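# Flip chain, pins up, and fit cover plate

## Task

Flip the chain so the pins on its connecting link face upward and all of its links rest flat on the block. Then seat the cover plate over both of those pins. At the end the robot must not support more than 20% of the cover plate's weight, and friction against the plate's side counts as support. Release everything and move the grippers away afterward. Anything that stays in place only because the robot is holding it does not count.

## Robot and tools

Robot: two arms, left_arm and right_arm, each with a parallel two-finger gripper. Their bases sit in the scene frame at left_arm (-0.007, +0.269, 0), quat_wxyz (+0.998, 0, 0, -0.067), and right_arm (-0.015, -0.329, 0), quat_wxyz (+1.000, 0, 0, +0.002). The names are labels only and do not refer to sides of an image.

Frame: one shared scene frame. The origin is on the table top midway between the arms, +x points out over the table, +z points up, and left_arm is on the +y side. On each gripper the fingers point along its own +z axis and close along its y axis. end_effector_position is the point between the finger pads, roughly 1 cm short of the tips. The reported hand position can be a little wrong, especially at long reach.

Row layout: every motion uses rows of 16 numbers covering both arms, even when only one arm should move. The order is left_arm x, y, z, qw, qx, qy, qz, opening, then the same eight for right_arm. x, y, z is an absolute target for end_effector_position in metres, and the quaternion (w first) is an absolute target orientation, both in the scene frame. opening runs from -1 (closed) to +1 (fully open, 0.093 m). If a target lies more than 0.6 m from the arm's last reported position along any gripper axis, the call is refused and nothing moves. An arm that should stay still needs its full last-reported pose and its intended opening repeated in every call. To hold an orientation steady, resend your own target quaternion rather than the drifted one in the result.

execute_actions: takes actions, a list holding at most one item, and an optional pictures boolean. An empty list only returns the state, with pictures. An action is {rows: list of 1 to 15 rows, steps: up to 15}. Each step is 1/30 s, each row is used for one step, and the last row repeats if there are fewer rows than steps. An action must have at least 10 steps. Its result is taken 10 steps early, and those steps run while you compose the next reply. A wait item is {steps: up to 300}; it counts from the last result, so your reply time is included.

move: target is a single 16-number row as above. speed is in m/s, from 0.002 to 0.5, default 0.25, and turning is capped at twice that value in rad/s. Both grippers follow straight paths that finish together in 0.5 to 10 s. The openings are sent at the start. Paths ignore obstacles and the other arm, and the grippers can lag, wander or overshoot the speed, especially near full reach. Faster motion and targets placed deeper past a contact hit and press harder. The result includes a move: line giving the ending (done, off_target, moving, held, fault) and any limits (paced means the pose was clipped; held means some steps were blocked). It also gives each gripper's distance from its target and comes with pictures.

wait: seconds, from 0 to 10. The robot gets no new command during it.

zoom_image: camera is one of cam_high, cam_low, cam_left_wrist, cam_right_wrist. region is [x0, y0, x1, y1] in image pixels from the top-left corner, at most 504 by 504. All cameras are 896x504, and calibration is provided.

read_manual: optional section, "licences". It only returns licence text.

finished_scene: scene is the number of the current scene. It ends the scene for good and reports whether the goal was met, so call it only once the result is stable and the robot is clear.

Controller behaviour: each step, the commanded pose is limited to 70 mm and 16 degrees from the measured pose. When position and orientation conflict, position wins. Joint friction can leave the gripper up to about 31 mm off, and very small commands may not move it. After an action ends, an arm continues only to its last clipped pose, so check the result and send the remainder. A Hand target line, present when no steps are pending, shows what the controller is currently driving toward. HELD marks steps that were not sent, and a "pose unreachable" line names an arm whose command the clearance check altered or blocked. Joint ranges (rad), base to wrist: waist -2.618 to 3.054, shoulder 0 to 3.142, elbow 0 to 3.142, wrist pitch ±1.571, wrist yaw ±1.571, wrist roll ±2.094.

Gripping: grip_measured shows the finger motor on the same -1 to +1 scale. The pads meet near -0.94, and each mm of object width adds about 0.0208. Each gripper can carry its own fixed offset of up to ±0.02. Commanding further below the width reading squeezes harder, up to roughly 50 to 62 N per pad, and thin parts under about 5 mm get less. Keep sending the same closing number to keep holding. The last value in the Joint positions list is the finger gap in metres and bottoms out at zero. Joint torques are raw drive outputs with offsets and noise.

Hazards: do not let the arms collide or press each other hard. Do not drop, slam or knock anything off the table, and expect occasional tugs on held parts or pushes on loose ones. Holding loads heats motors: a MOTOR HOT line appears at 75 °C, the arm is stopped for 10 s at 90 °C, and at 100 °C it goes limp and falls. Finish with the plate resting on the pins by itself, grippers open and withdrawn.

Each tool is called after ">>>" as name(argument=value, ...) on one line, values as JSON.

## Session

>>> execute_actions(actions=[])

Scene clock: 0.00 s of 4500.00 s.
left_arm: end_effector_position=(+0.3707, +0.2189, +0.1820) grip_measured=+1.000 end_effector_quat_wxyz=(+0.260, +0.383, +0.857, -0.226) | right_arm: end_effector_position=(+0.2601, -0.5345, +0.1465) grip_measured=+0.981 end_effector_quat_wxyz=(+0.077, +0.615, +0.780, -0.082)
Joint positions: left_arm=[ 0.279  1.745  1.54  -1.127  0.669  0.903  0.093] | right_arm=[-0.558  1.713  1.509 -1.231  0.18   0.77   0.092]
Joint velocities: left_arm=[ 0.002  0.017 -0.002 -0.022  0.051  0.051  0.   ] | right_arm=[ 0.002 -0.012  0.007  0.022 -0.022 -0.022 -0.001]
Joint torques (N m, as the arm reports them, + toward a larger angle): no reading
Hand target (left_arm): +0.371, +0.219, +0.182; +0.260, +0.383, +0.857, -0.226
Hand target (right_arm): +0.260, -0.535, +0.147; +0.077, +0.615, +0.780, -0.082
camera_calibration (this result's frames):
cam_left_wrist: T_world_to_cam=[[-0.781358, -0.594206, 0.190787, 0.383991], [-0.624079, 0.745178, -0.235023, 0.147528], [-0.00251834, -0.302703, -0.953082, 0.320771], [0, 0, 0, 1]] pos_world=[0.392911, 0.215334, 0.267133]
cam_right_wrist: T_world_to_cam=[[-0.972111, -0.23028, 0.0444012, 0.124132], [-0.216721, 0.95443, 0.205171, 0.572273], [-0.0896246, 0.189826, -0.977719, 0.345073], [0, 0, 0, 1]] pos_world=[0.275621, -0.583113, 0.214459]

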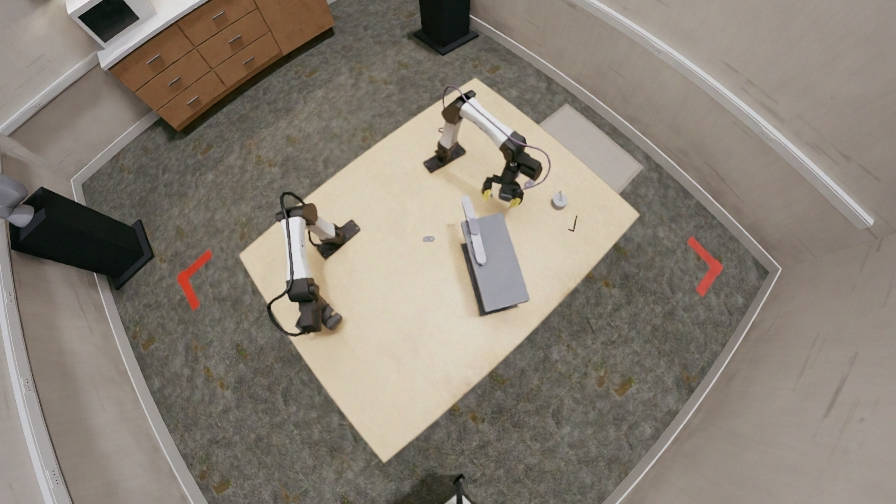

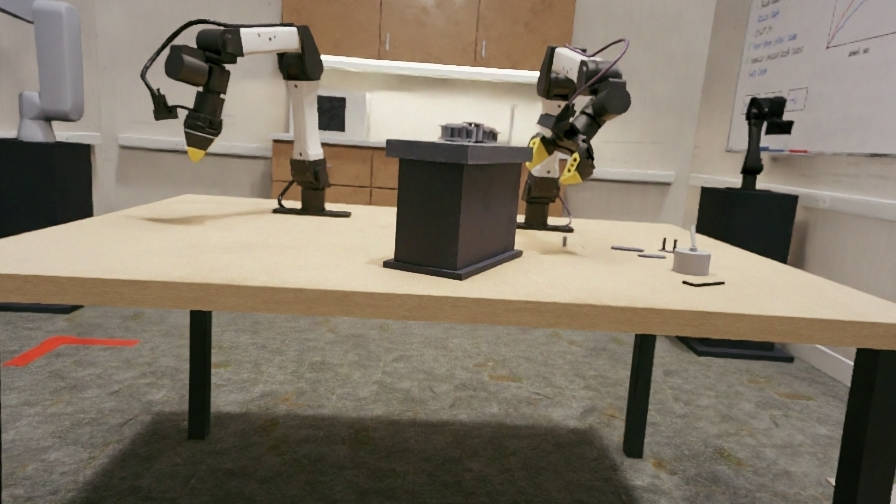

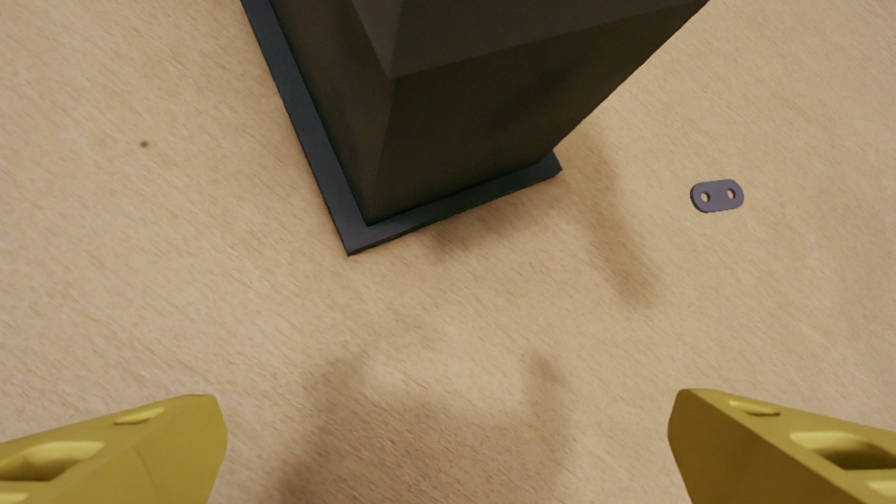

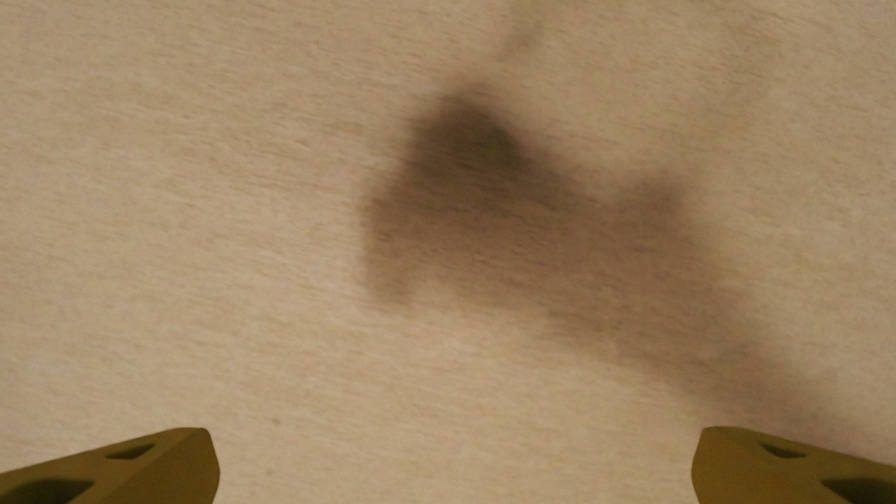

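>>> move(target=[0.36,0.22,0.36,0.208,0.261,0.941,-0.058,1,0.2601,-0.5345,0.1465,0.077,0.615,0.78,-0.082,1])

>>> move(target=[0.38,0.08,0.38,0.208,0.261,0.941,-0.058,1,0.2601,-0.5345,0.1465,0.077,0.615,0.78,-0.082,1])

Scene clock: 2.53 s of 4500.00 s.
left_arm: end_effector_position=(+0.3590, +0.2204, +0.3616) grip_measured=+1.000 end_effector_quat_wxyz=(+0.310, +0.249, +0.916, -0.050) | right_arm: end_effector_position=(+0.2601, -0.5345, +0.1465) grip_measured=+0.981 end_effector_quat_wxyz=(+0.077, +0.615, +0.780, -0.082)
Joint positions: left_arm=[ 0.107  1.722  2.295 -1.544  0.234  0.432  0.093] | right_arm=[-0.558  1.713  1.509 -1.231  0.18   0.77   0.092]
Joint velocities: left_arm=[ 0.002 -0.022 -0.007 -0.095  0.022  0.066  0.   ] | right_arm=[ 0.022  0.002  0.022 -0.037 -0.081 -0.022 -0.   ]
Joint torques (N m, as the arm reports them, + toward a larger angle): left_arm=[-0.73 -6.39  7.36  1.6   0.01 -0.14] | right_arm=[-0.58 -8.33  5.87  0.7   0.11  0.03]
Hand target (left_arm): +0.355, +0.220, +0.360; +0.301, +0.246, +0.920, -0.048
Hand target (right_arm): +0.260, -0.535, +0.147; +0.077, +0.615, +0.780, -0.082
Off the commanded pose (left_arm): 0.002 m, 12 deg.
Off the commanded pose (right_arm): 0.000 m, 0 deg.
joint sent to its limit (left arm) — the command would take joint 4 (wrist pitch) past its lower limit, so that joint was sent only as far as its limit.
Kept back: nothing.
move: off_target (left_arm)
camera_calibration (this result's frames):
cam_left_wrist: T_world_to_cam=[[-0.498091, -0.865142, -0.0586154, 0.38963], [-0.844938, 0.499429, -0.191443, 0.299009], [0.1949, -0.0458297, -0.979752, 0.374557], [0, 0, 0, 1]] pos_world=[0.373714, 0.204917, 0.447054]
cam_right_wrist: T_world_to_cam=[[-0.972111, -0.23028, 0.0444012, 0.124132], [-0.216721, 0.95443, 0.205171, 0.572273], [-0.0896246, 0.189826, -0.977719, 0.345073], [0, 0, 0, 1]] pos_world=[0.275621, -0.583113, 0.214459]

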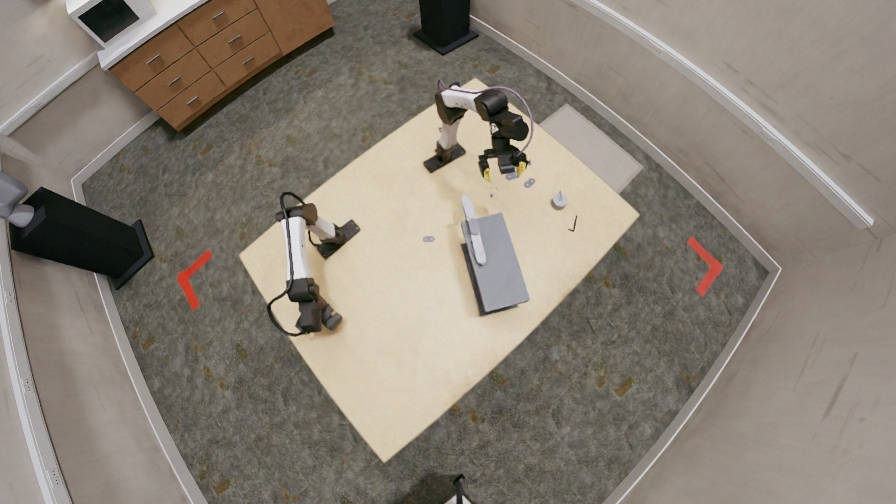

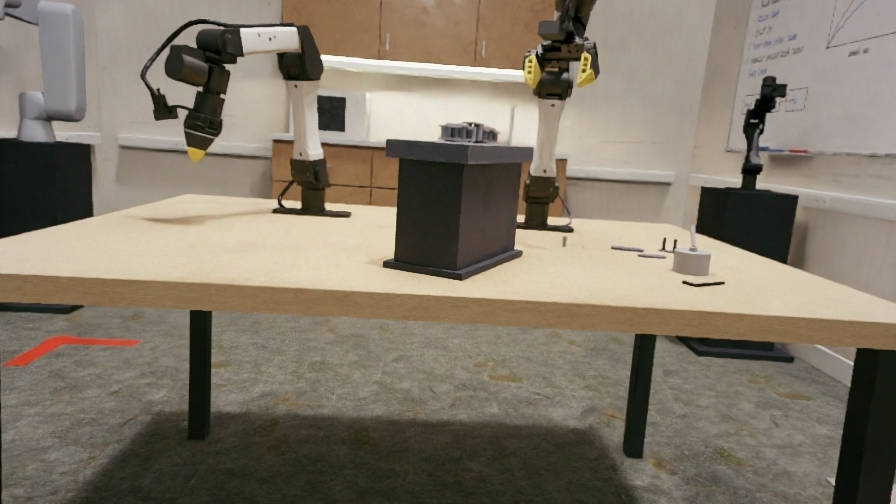

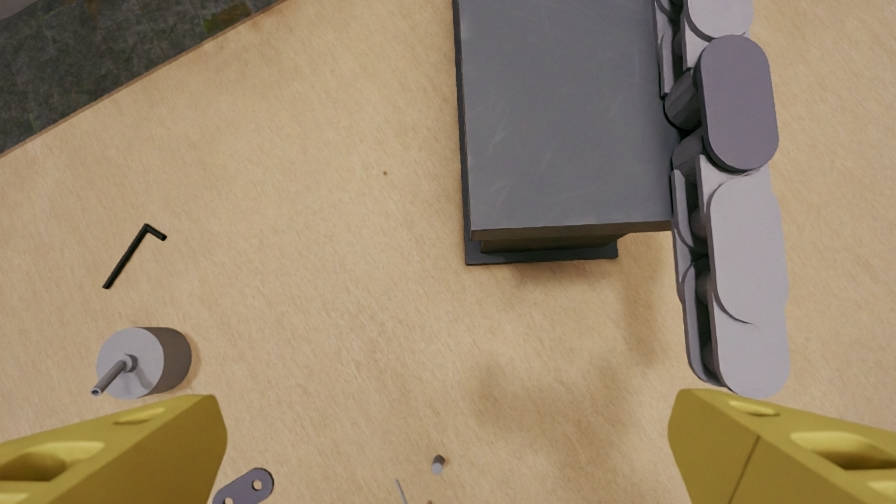

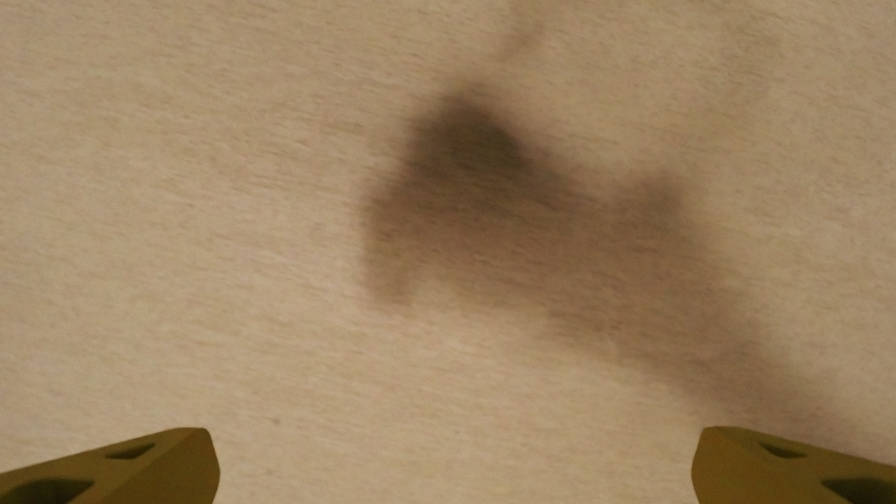

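Scene clock: 3.70 s of 4500.00 s.
left_arm: end_effector_position=(+0.3791, +0.0801, +0.3856) grip_measured=+1.000 end_effector_quat_wxyz=(+0.351, +0.254, +0.896, -0.096) | right_arm: end_effector_position=(+0.2601, -0.5345, +0.1465) grip_measured=+0.981 end_effector_quat_wxyz=(+0.077, +0.615, +0.780, -0.082)
Joint positions: left_arm=[-0.29   1.969  2.692 -1.552  0.081  0.098  0.093] | right_arm=[-0.558  1.713  1.509 -1.231  0.18   0.77   0.092]
Joint velocities: left_arm=[-0.007 -0.017 -0.002  0.066 -0.051 -0.081  0.   ] | right_arm=[-0.007 -0.002 -0.022  0.037  0.037 -0.007  0.001]
Joint torques (N m, as the arm reports them, + toward a larger angle): left_arm=[-0.07 -7.59  6.97  1.99 -0.1  -0.08] | right_arm=[-0.59 -8.38  5.82  0.69  0.11  0.04]
Hand target (left_arm): +0.381, +0.082, +0.381; +0.343, +0.247, +0.902, -0.091
Hand target (right_arm): +0.260, -0.535, +0.147; +0.077, +0.615, +0.780, -0.082
Off the commanded pose (left_arm): 0.006 m, 18 deg; orientation clipped at the last step of the last action.
Off the commanded pose (right_arm): 0.000 m, 0 deg.
joint sent to its limit (left arm) — the command would take joint 4 (wrist pitch) past its lower limit, so that joint was sent only as far as its limit.
Kept back: nothing.
move: off_target (left_arm); limits=paced
camera_calibration (this result's frames):
cam_left_wrist: T_world_to_cam=[[-0.533289, -0.845922, -0.0043056, 0.270454], [-0.80686, 0.510178, -0.297819, 0.416386], [0.254128, -0.155349, -0.954613, 0.364322], [0, 0, 0, 1]] pos_world=[0.387611, 0.0729495, 0.472958]
cam_right_wrist: T_world_to_cam=[[-0.972111, -0.23028, 0.0444012, 0.124132], [-0.216721, 0.95443, 0.205171, 0.572273], [-0.0896246, 0.189826, -0.977719, 0.345073], [0, 0, 0, 1]] pos_world=[0.275621, -0.583113, 0.214459]

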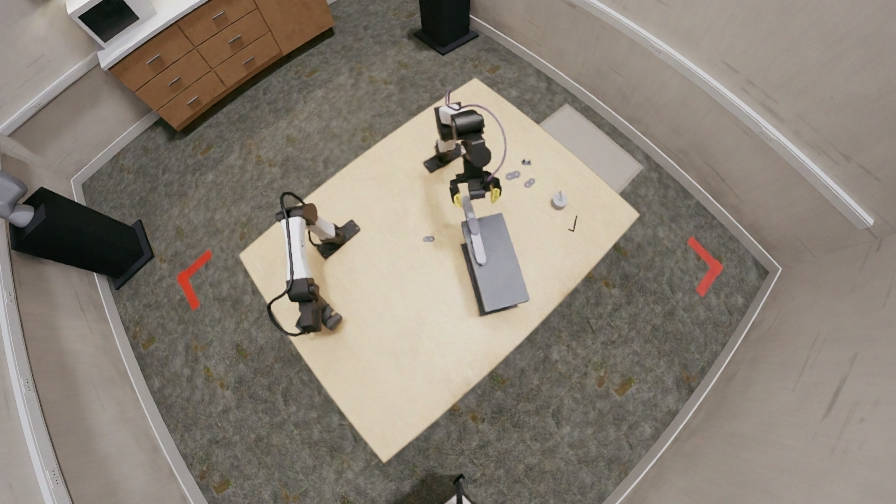

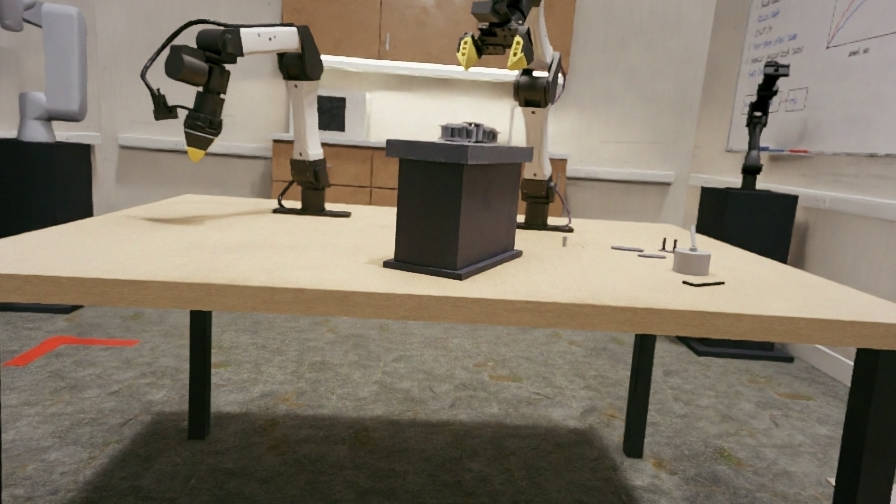

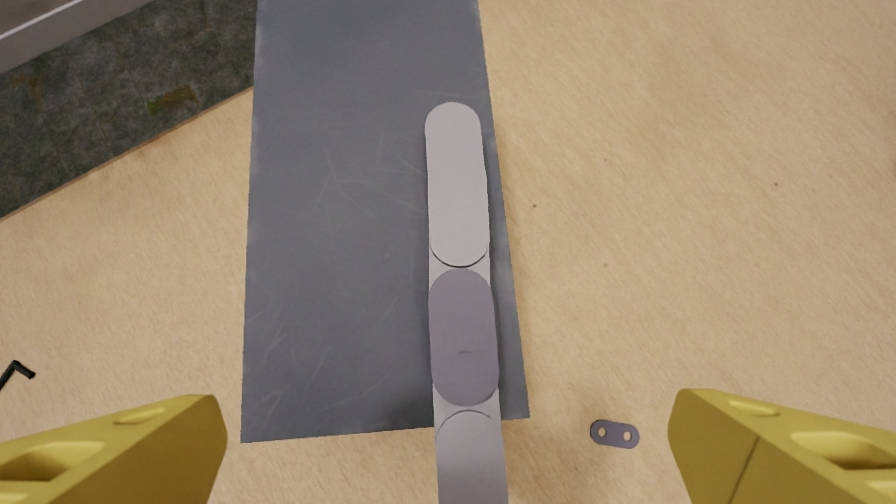

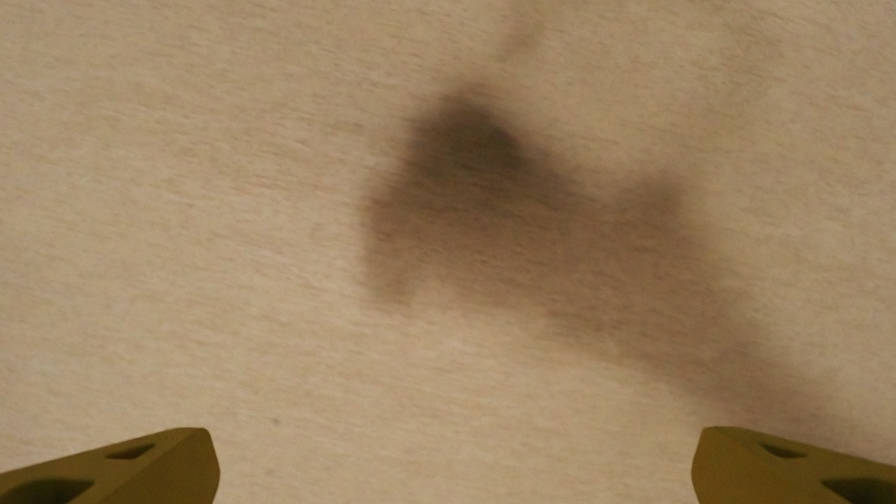

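>>> move(target=[0.275,0.012,0.36,0.612,0.612,0.354,0.354,1,0.2601,-0.5345,0.1465,0.077,0.615,0.78,-0.082,1])

>>> move(target=[0.278,0.012,0.248,0.612,0.612,0.354,0.354,1,0.2601,-0.5345,0.1465,0.077,0.615,0.78,-0.082,1])

>>> move(target=[0.329,0.099,0.248,0.612,0.612,0.354,0.354,1,0.2601,-0.5345,0.1465,0.077,0.615,0.78,-0.082,1], speed=0.1)

Scene clock: 9.43 s of 4500.00 s.
left_arm: end_effector_position=(+0.2821, +0.0125, +0.3621) grip_measured=+1.000 end_effector_quat_wxyz=(+0.609, +0.606, +0.371, +0.353) | right_arm: end_effector_position=(+0.2601, -0.5345, +0.1465) grip_measured=+0.981 end_effector_quat_wxyz=(+0.077, +0.615, +0.780, -0.082)
Joint positions: left_arm=[-0.763  1.1    0.922  0.167 -0.4    1.543  0.093] | right_arm=[-0.558  1.713  1.509 -1.231  0.18   0.77   0.092]
Joint velocities: left_arm=[ 0.002 -0.002  0.007 -0.022 -0.037  0.007  0.   ] | right_arm=[ 0.007 -0.002  0.012  0.007 -0.022 -0.066 -0.001]
Joint torques (N m, as the arm reports them, + toward a larger angle): left_arm=[-0.36 -4.79  7.21  2.75  0.09  0.04] | right_arm=[-0.62 -8.33  5.8   0.7   0.11  0.02]
Hand target (left_arm): +0.277, +0.012, +0.361; +0.613, +0.609, +0.361, +0.352
Hand target (right_arm): +0.260, -0.535, +0.147; +0.077, +0.615, +0.780, -0.082
Off the commanded pose (left_arm): 0.007 m, 2 deg.
Off the commanded pose (right_arm): 0.000 m, 0 deg.
Kept back: nothing.
move: done
camera_calibration (this result's frames):
cam_left_wrist: T_world_to_cam=[[-0.0252092, -0.00496141, -0.99967, 0.368041], [0.0534838, 0.998549, -0.00630457, 0.0112504], [0.99825, -0.053625, -0.0249073, -0.191835], [0, 0, 0, 1]] pos_world=[0.200175, -0.0196952, 0.363212]
cam_right_wrist: T_world_to_cam=[[-0.972111, -0.23028, 0.0444012, 0.124132], [-0.216721, 0.95443, 0.205171, 0.572273], [-0.0896246, 0.189826, -0.977719, 0.345073], [0, 0, 0, 1]] pos_world=[0.275621, -0.583113, 0.214459]

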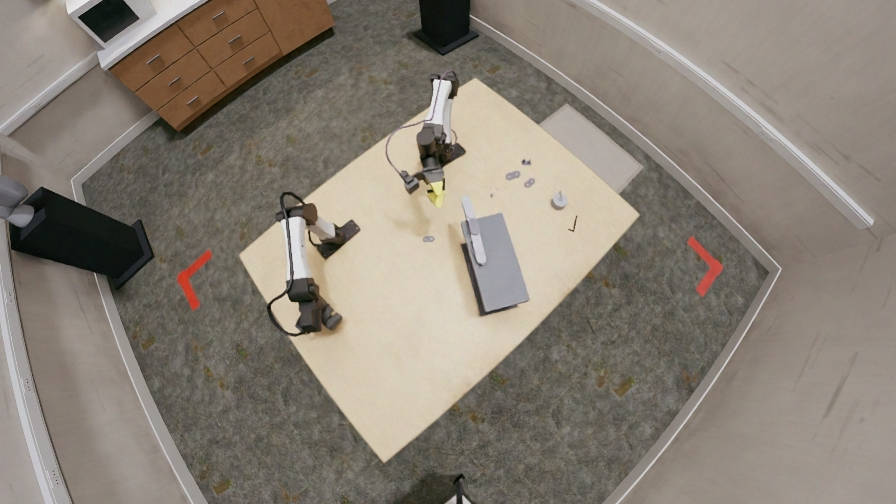

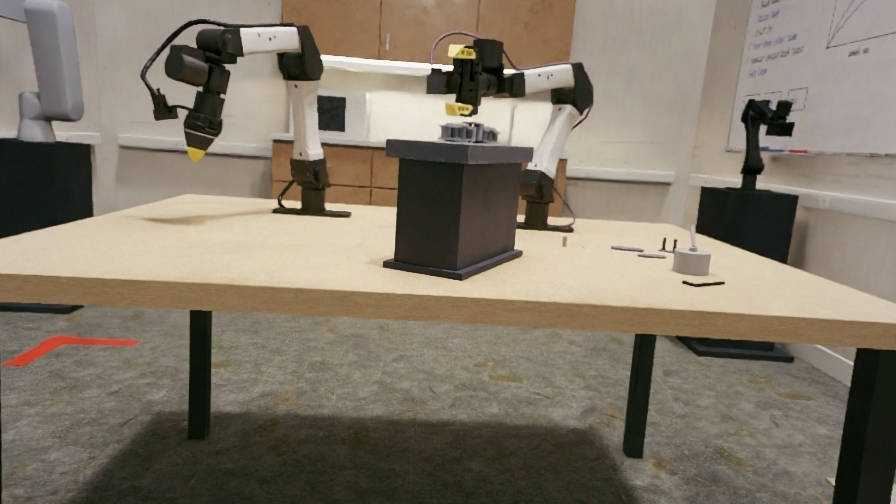

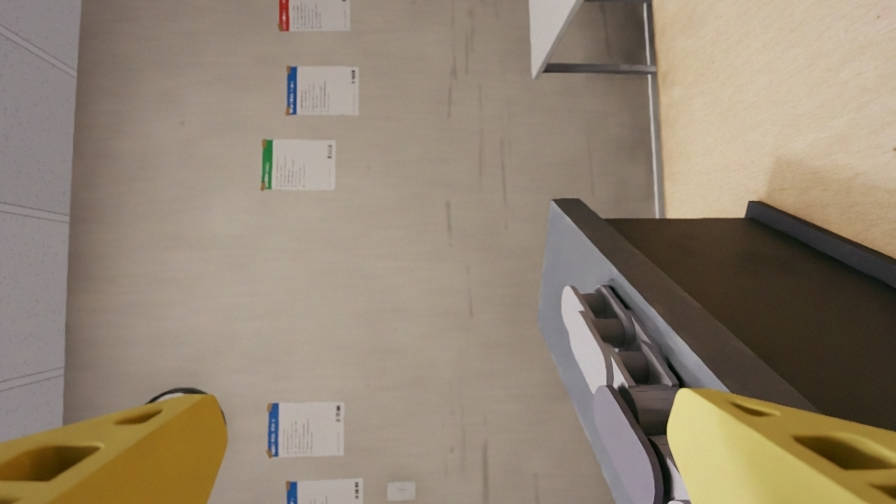

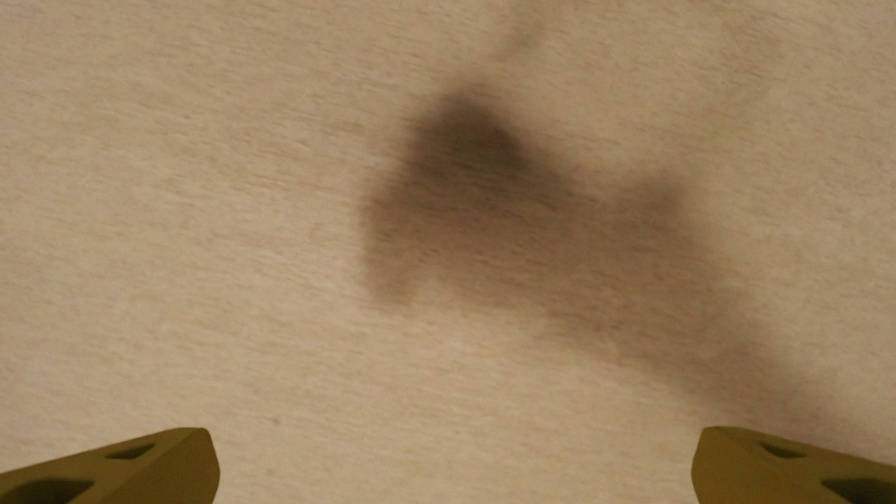

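Scene clock: 10.70 s of 4500.00 s.
left_arm: end_effector_position=(+0.2795, +0.0119, +0.2603) grip_measured=+1.000 end_effector_quat_wxyz=(+0.621, +0.599, +0.359, +0.355) | right_arm: end_effector_position=(+0.2601, -0.5345, +0.1465) grip_measured=+0.981 end_effector_quat_wxyz=(+0.077, +0.615, +0.780, -0.082)
Joint positions: left_arm=[-0.763  1.182  0.519  0.688 -0.384  1.559  0.093] | right_arm=[-0.558  1.713  1.509 -1.231  0.18   0.77   0.092]
Joint velocities: left_arm=[-0.007  0.002 -0.007 -0.022 -0.022  0.095  0.   ] | right_arm=[-0.022 -0.007 -0.007  0.007 -0.051  0.066 -0.   ]
Joint torques (N m, as the arm reports them, + toward a larger angle): left_arm=[-0.15 -2.47  7.14  2.81  0.11  0.05] | right_arm=[-0.6  -8.28  5.81  0.7   0.12  0.01]
Hand target (left_arm): +0.280, +0.010, +0.248; +0.612, +0.612, +0.354, +0.354
Hand target (right_arm): +0.260, -0.535, +0.147; +0.077, +0.615, +0.780, -0.082
Off the commanded pose (left_arm): 0.012 m, 2 deg.
Off the commanded pose (right_arm): 0.000 m, 0 deg.
Kept back: nothing.
move: off_target (left_arm)
camera_calibration (this result's frames):
cam_left_wrist: T_world_to_cam=[[0.00524818, -0.0186703, -0.999812, 0.2579], [0.06974, 0.997398, -0.0182592, 0.00995576], [0.997551, -0.069631, 0.0065366, -0.199511], [0, 0, 0, 1]] pos_world=[0.196974, -0.0190069, 0.259337]
cam_right_wrist: T_world_to_cam=[[-0.972111, -0.23028, 0.0444012, 0.124132], [-0.216721, 0.95443, 0.205171, 0.572273], [-0.0896246, 0.189826, -0.977719, 0.345073], [0, 0, 0, 1]] pos_world=[0.275621, -0.583113, 0.214459]

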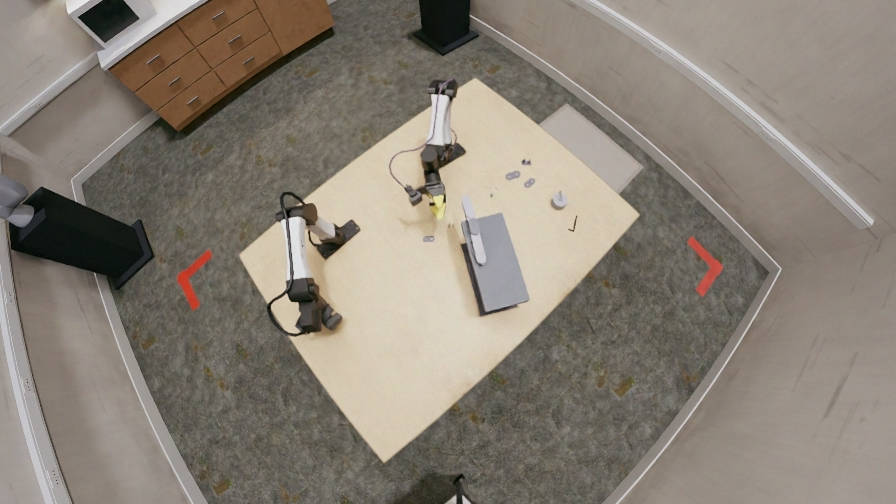

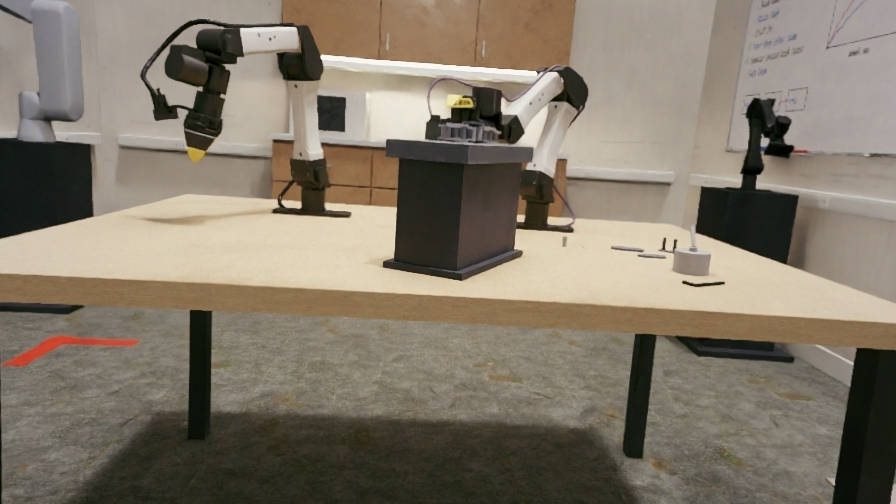

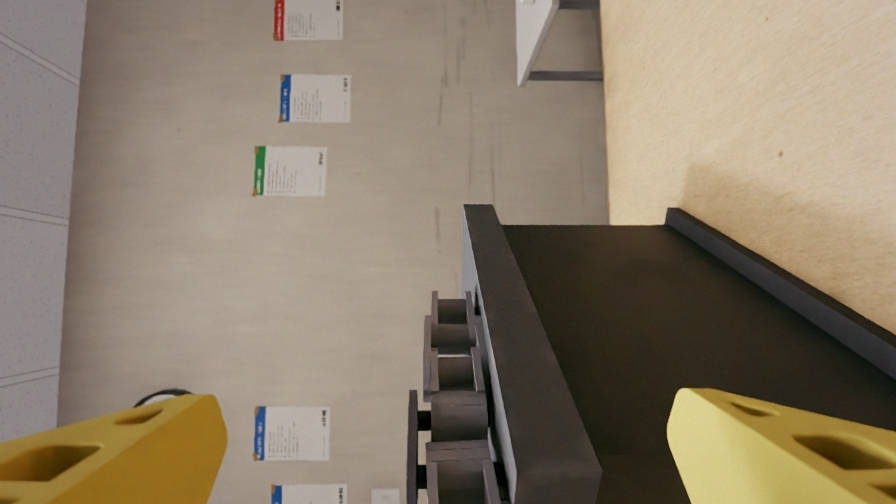

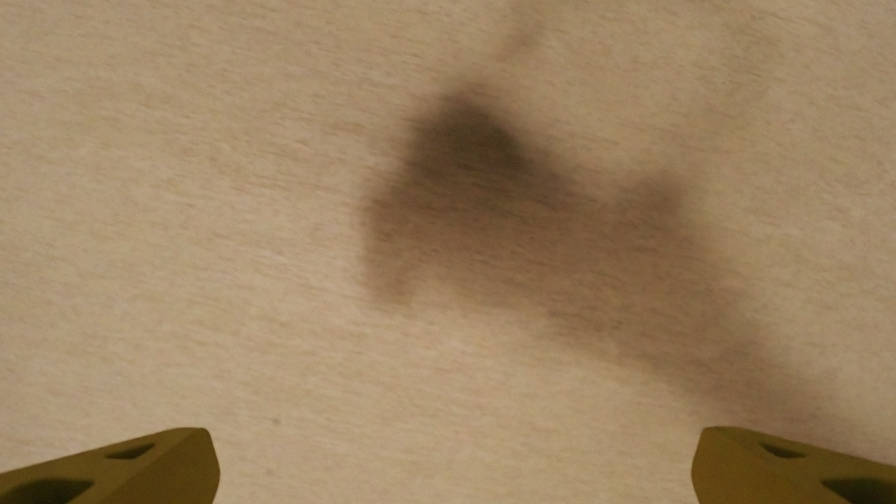

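Scene clock: 12.27 s of 4500.00 s.
left_arm: end_effector_position=(+0.3306, +0.0968, +0.2588) grip_measured=+1.000 end_effector_quat_wxyz=(+0.621, +0.601, +0.348, +0.363) | right_arm: end_effector_position=(+0.2601, -0.5345, +0.1465) grip_measured=+0.981 end_effector_quat_wxyz=(+0.077, +0.615, +0.780, -0.082)
Joint positions: left_arm=[-0.304  1.125  0.472  0.687  0.078  1.573  0.093] | right_arm=[-0.558  1.713  1.509 -1.231  0.18   0.77   0.092]
Joint velocities: left_arm=[-0.002 -0.017  0.007 -0.154  0.007  0.007  0.   ] | right_arm=[ 0.002 -0.002 -0.007  0.051  0.037  0.037  0.   ]
Joint torques (N m, as the arm reports them, + toward a larger angle): left_arm=[ 0.35 -4.07  7.06  2.41  0.07 -0.03] | right_arm=[-0.58 -8.4   5.86  0.7   0.12  0.02]
Hand target (left_arm): +0.328, +0.099, +0.248; +0.610, +0.614, +0.350, +0.359
Hand target (right_arm): +0.260, -0.535, +0.147; +0.077, +0.615, +0.780, -0.082
Off the commanded pose (left_arm): 0.011 m, 2 deg.
Off the commanded pose (right_arm): 0.000 m, 0 deg.
Kept back: nothing.
move: off_target (left_arm)
camera_calibration (this result's frames):
cam_left_wrist: T_world_to_cam=[[0.0269526, -0.00162851, -0.999635, 0.248923], [0.0727802, 0.997348, 0.00033755, -0.0841262], [0.996984, -0.0727628, 0.0269997, -0.249452], [0, 0, 0, 1]] pos_world=[0.248113, 0.0661576, 0.255596]
cam_right_wrist: T_world_to_cam=[[-0.972111, -0.23028, 0.0444012, 0.124132], [-0.216721, 0.95443, 0.205171, 0.572273], [-0.0896246, 0.189826, -0.977719, 0.345073], [0, 0, 0, 1]] pos_world=[0.275621, -0.583113, 0.214459]

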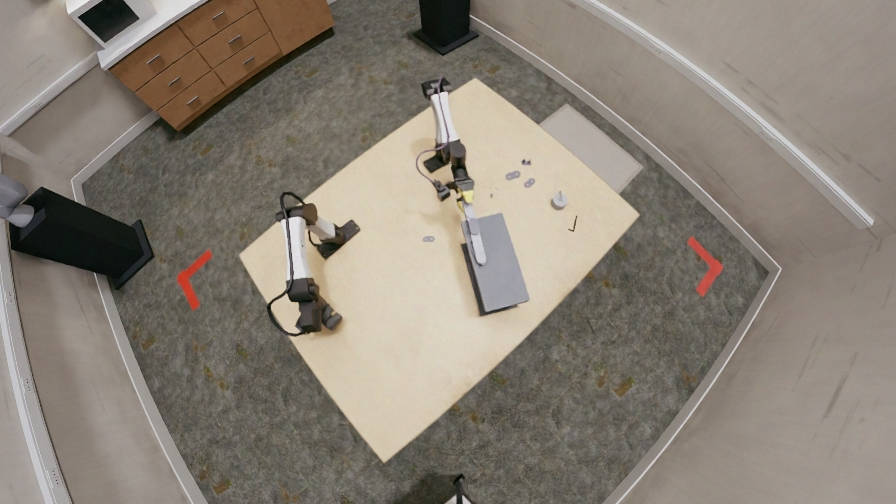

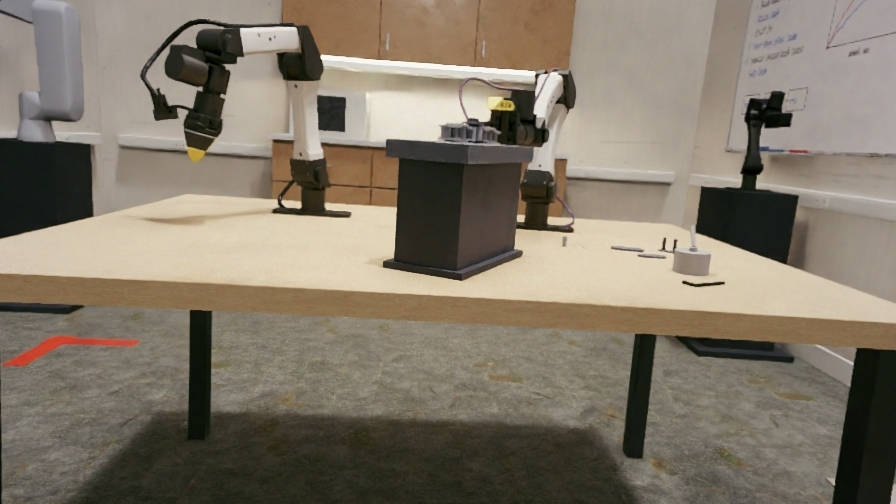

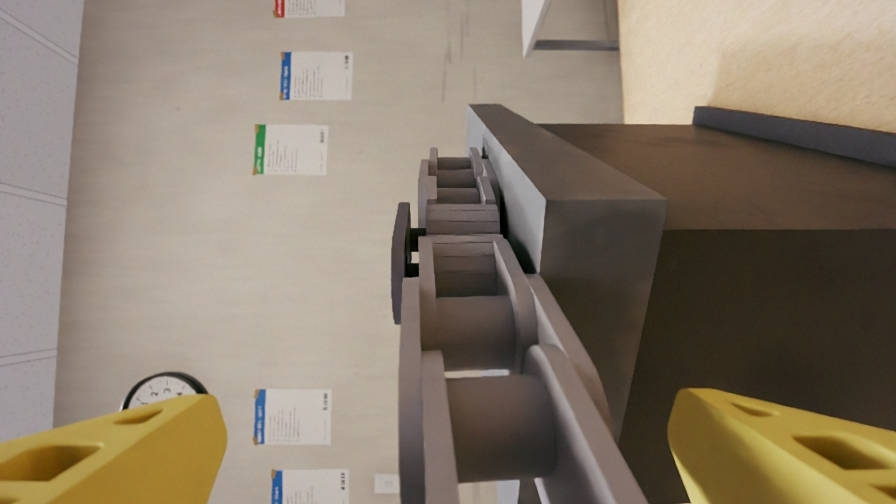

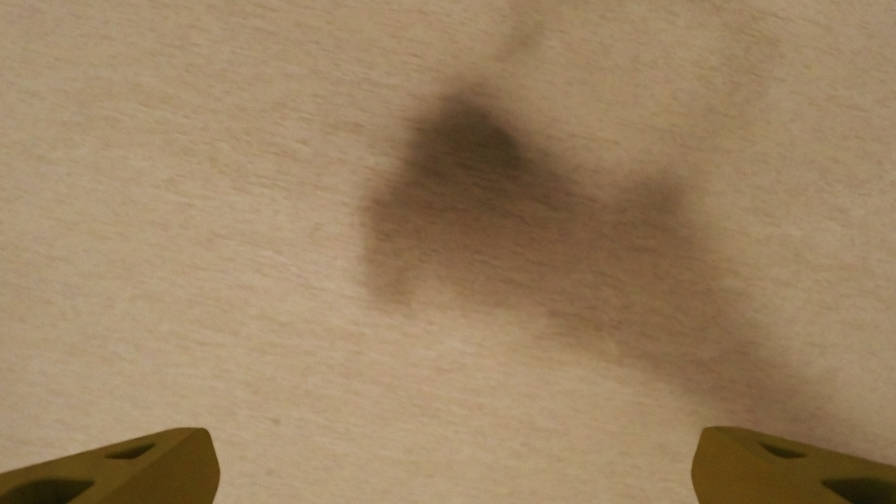

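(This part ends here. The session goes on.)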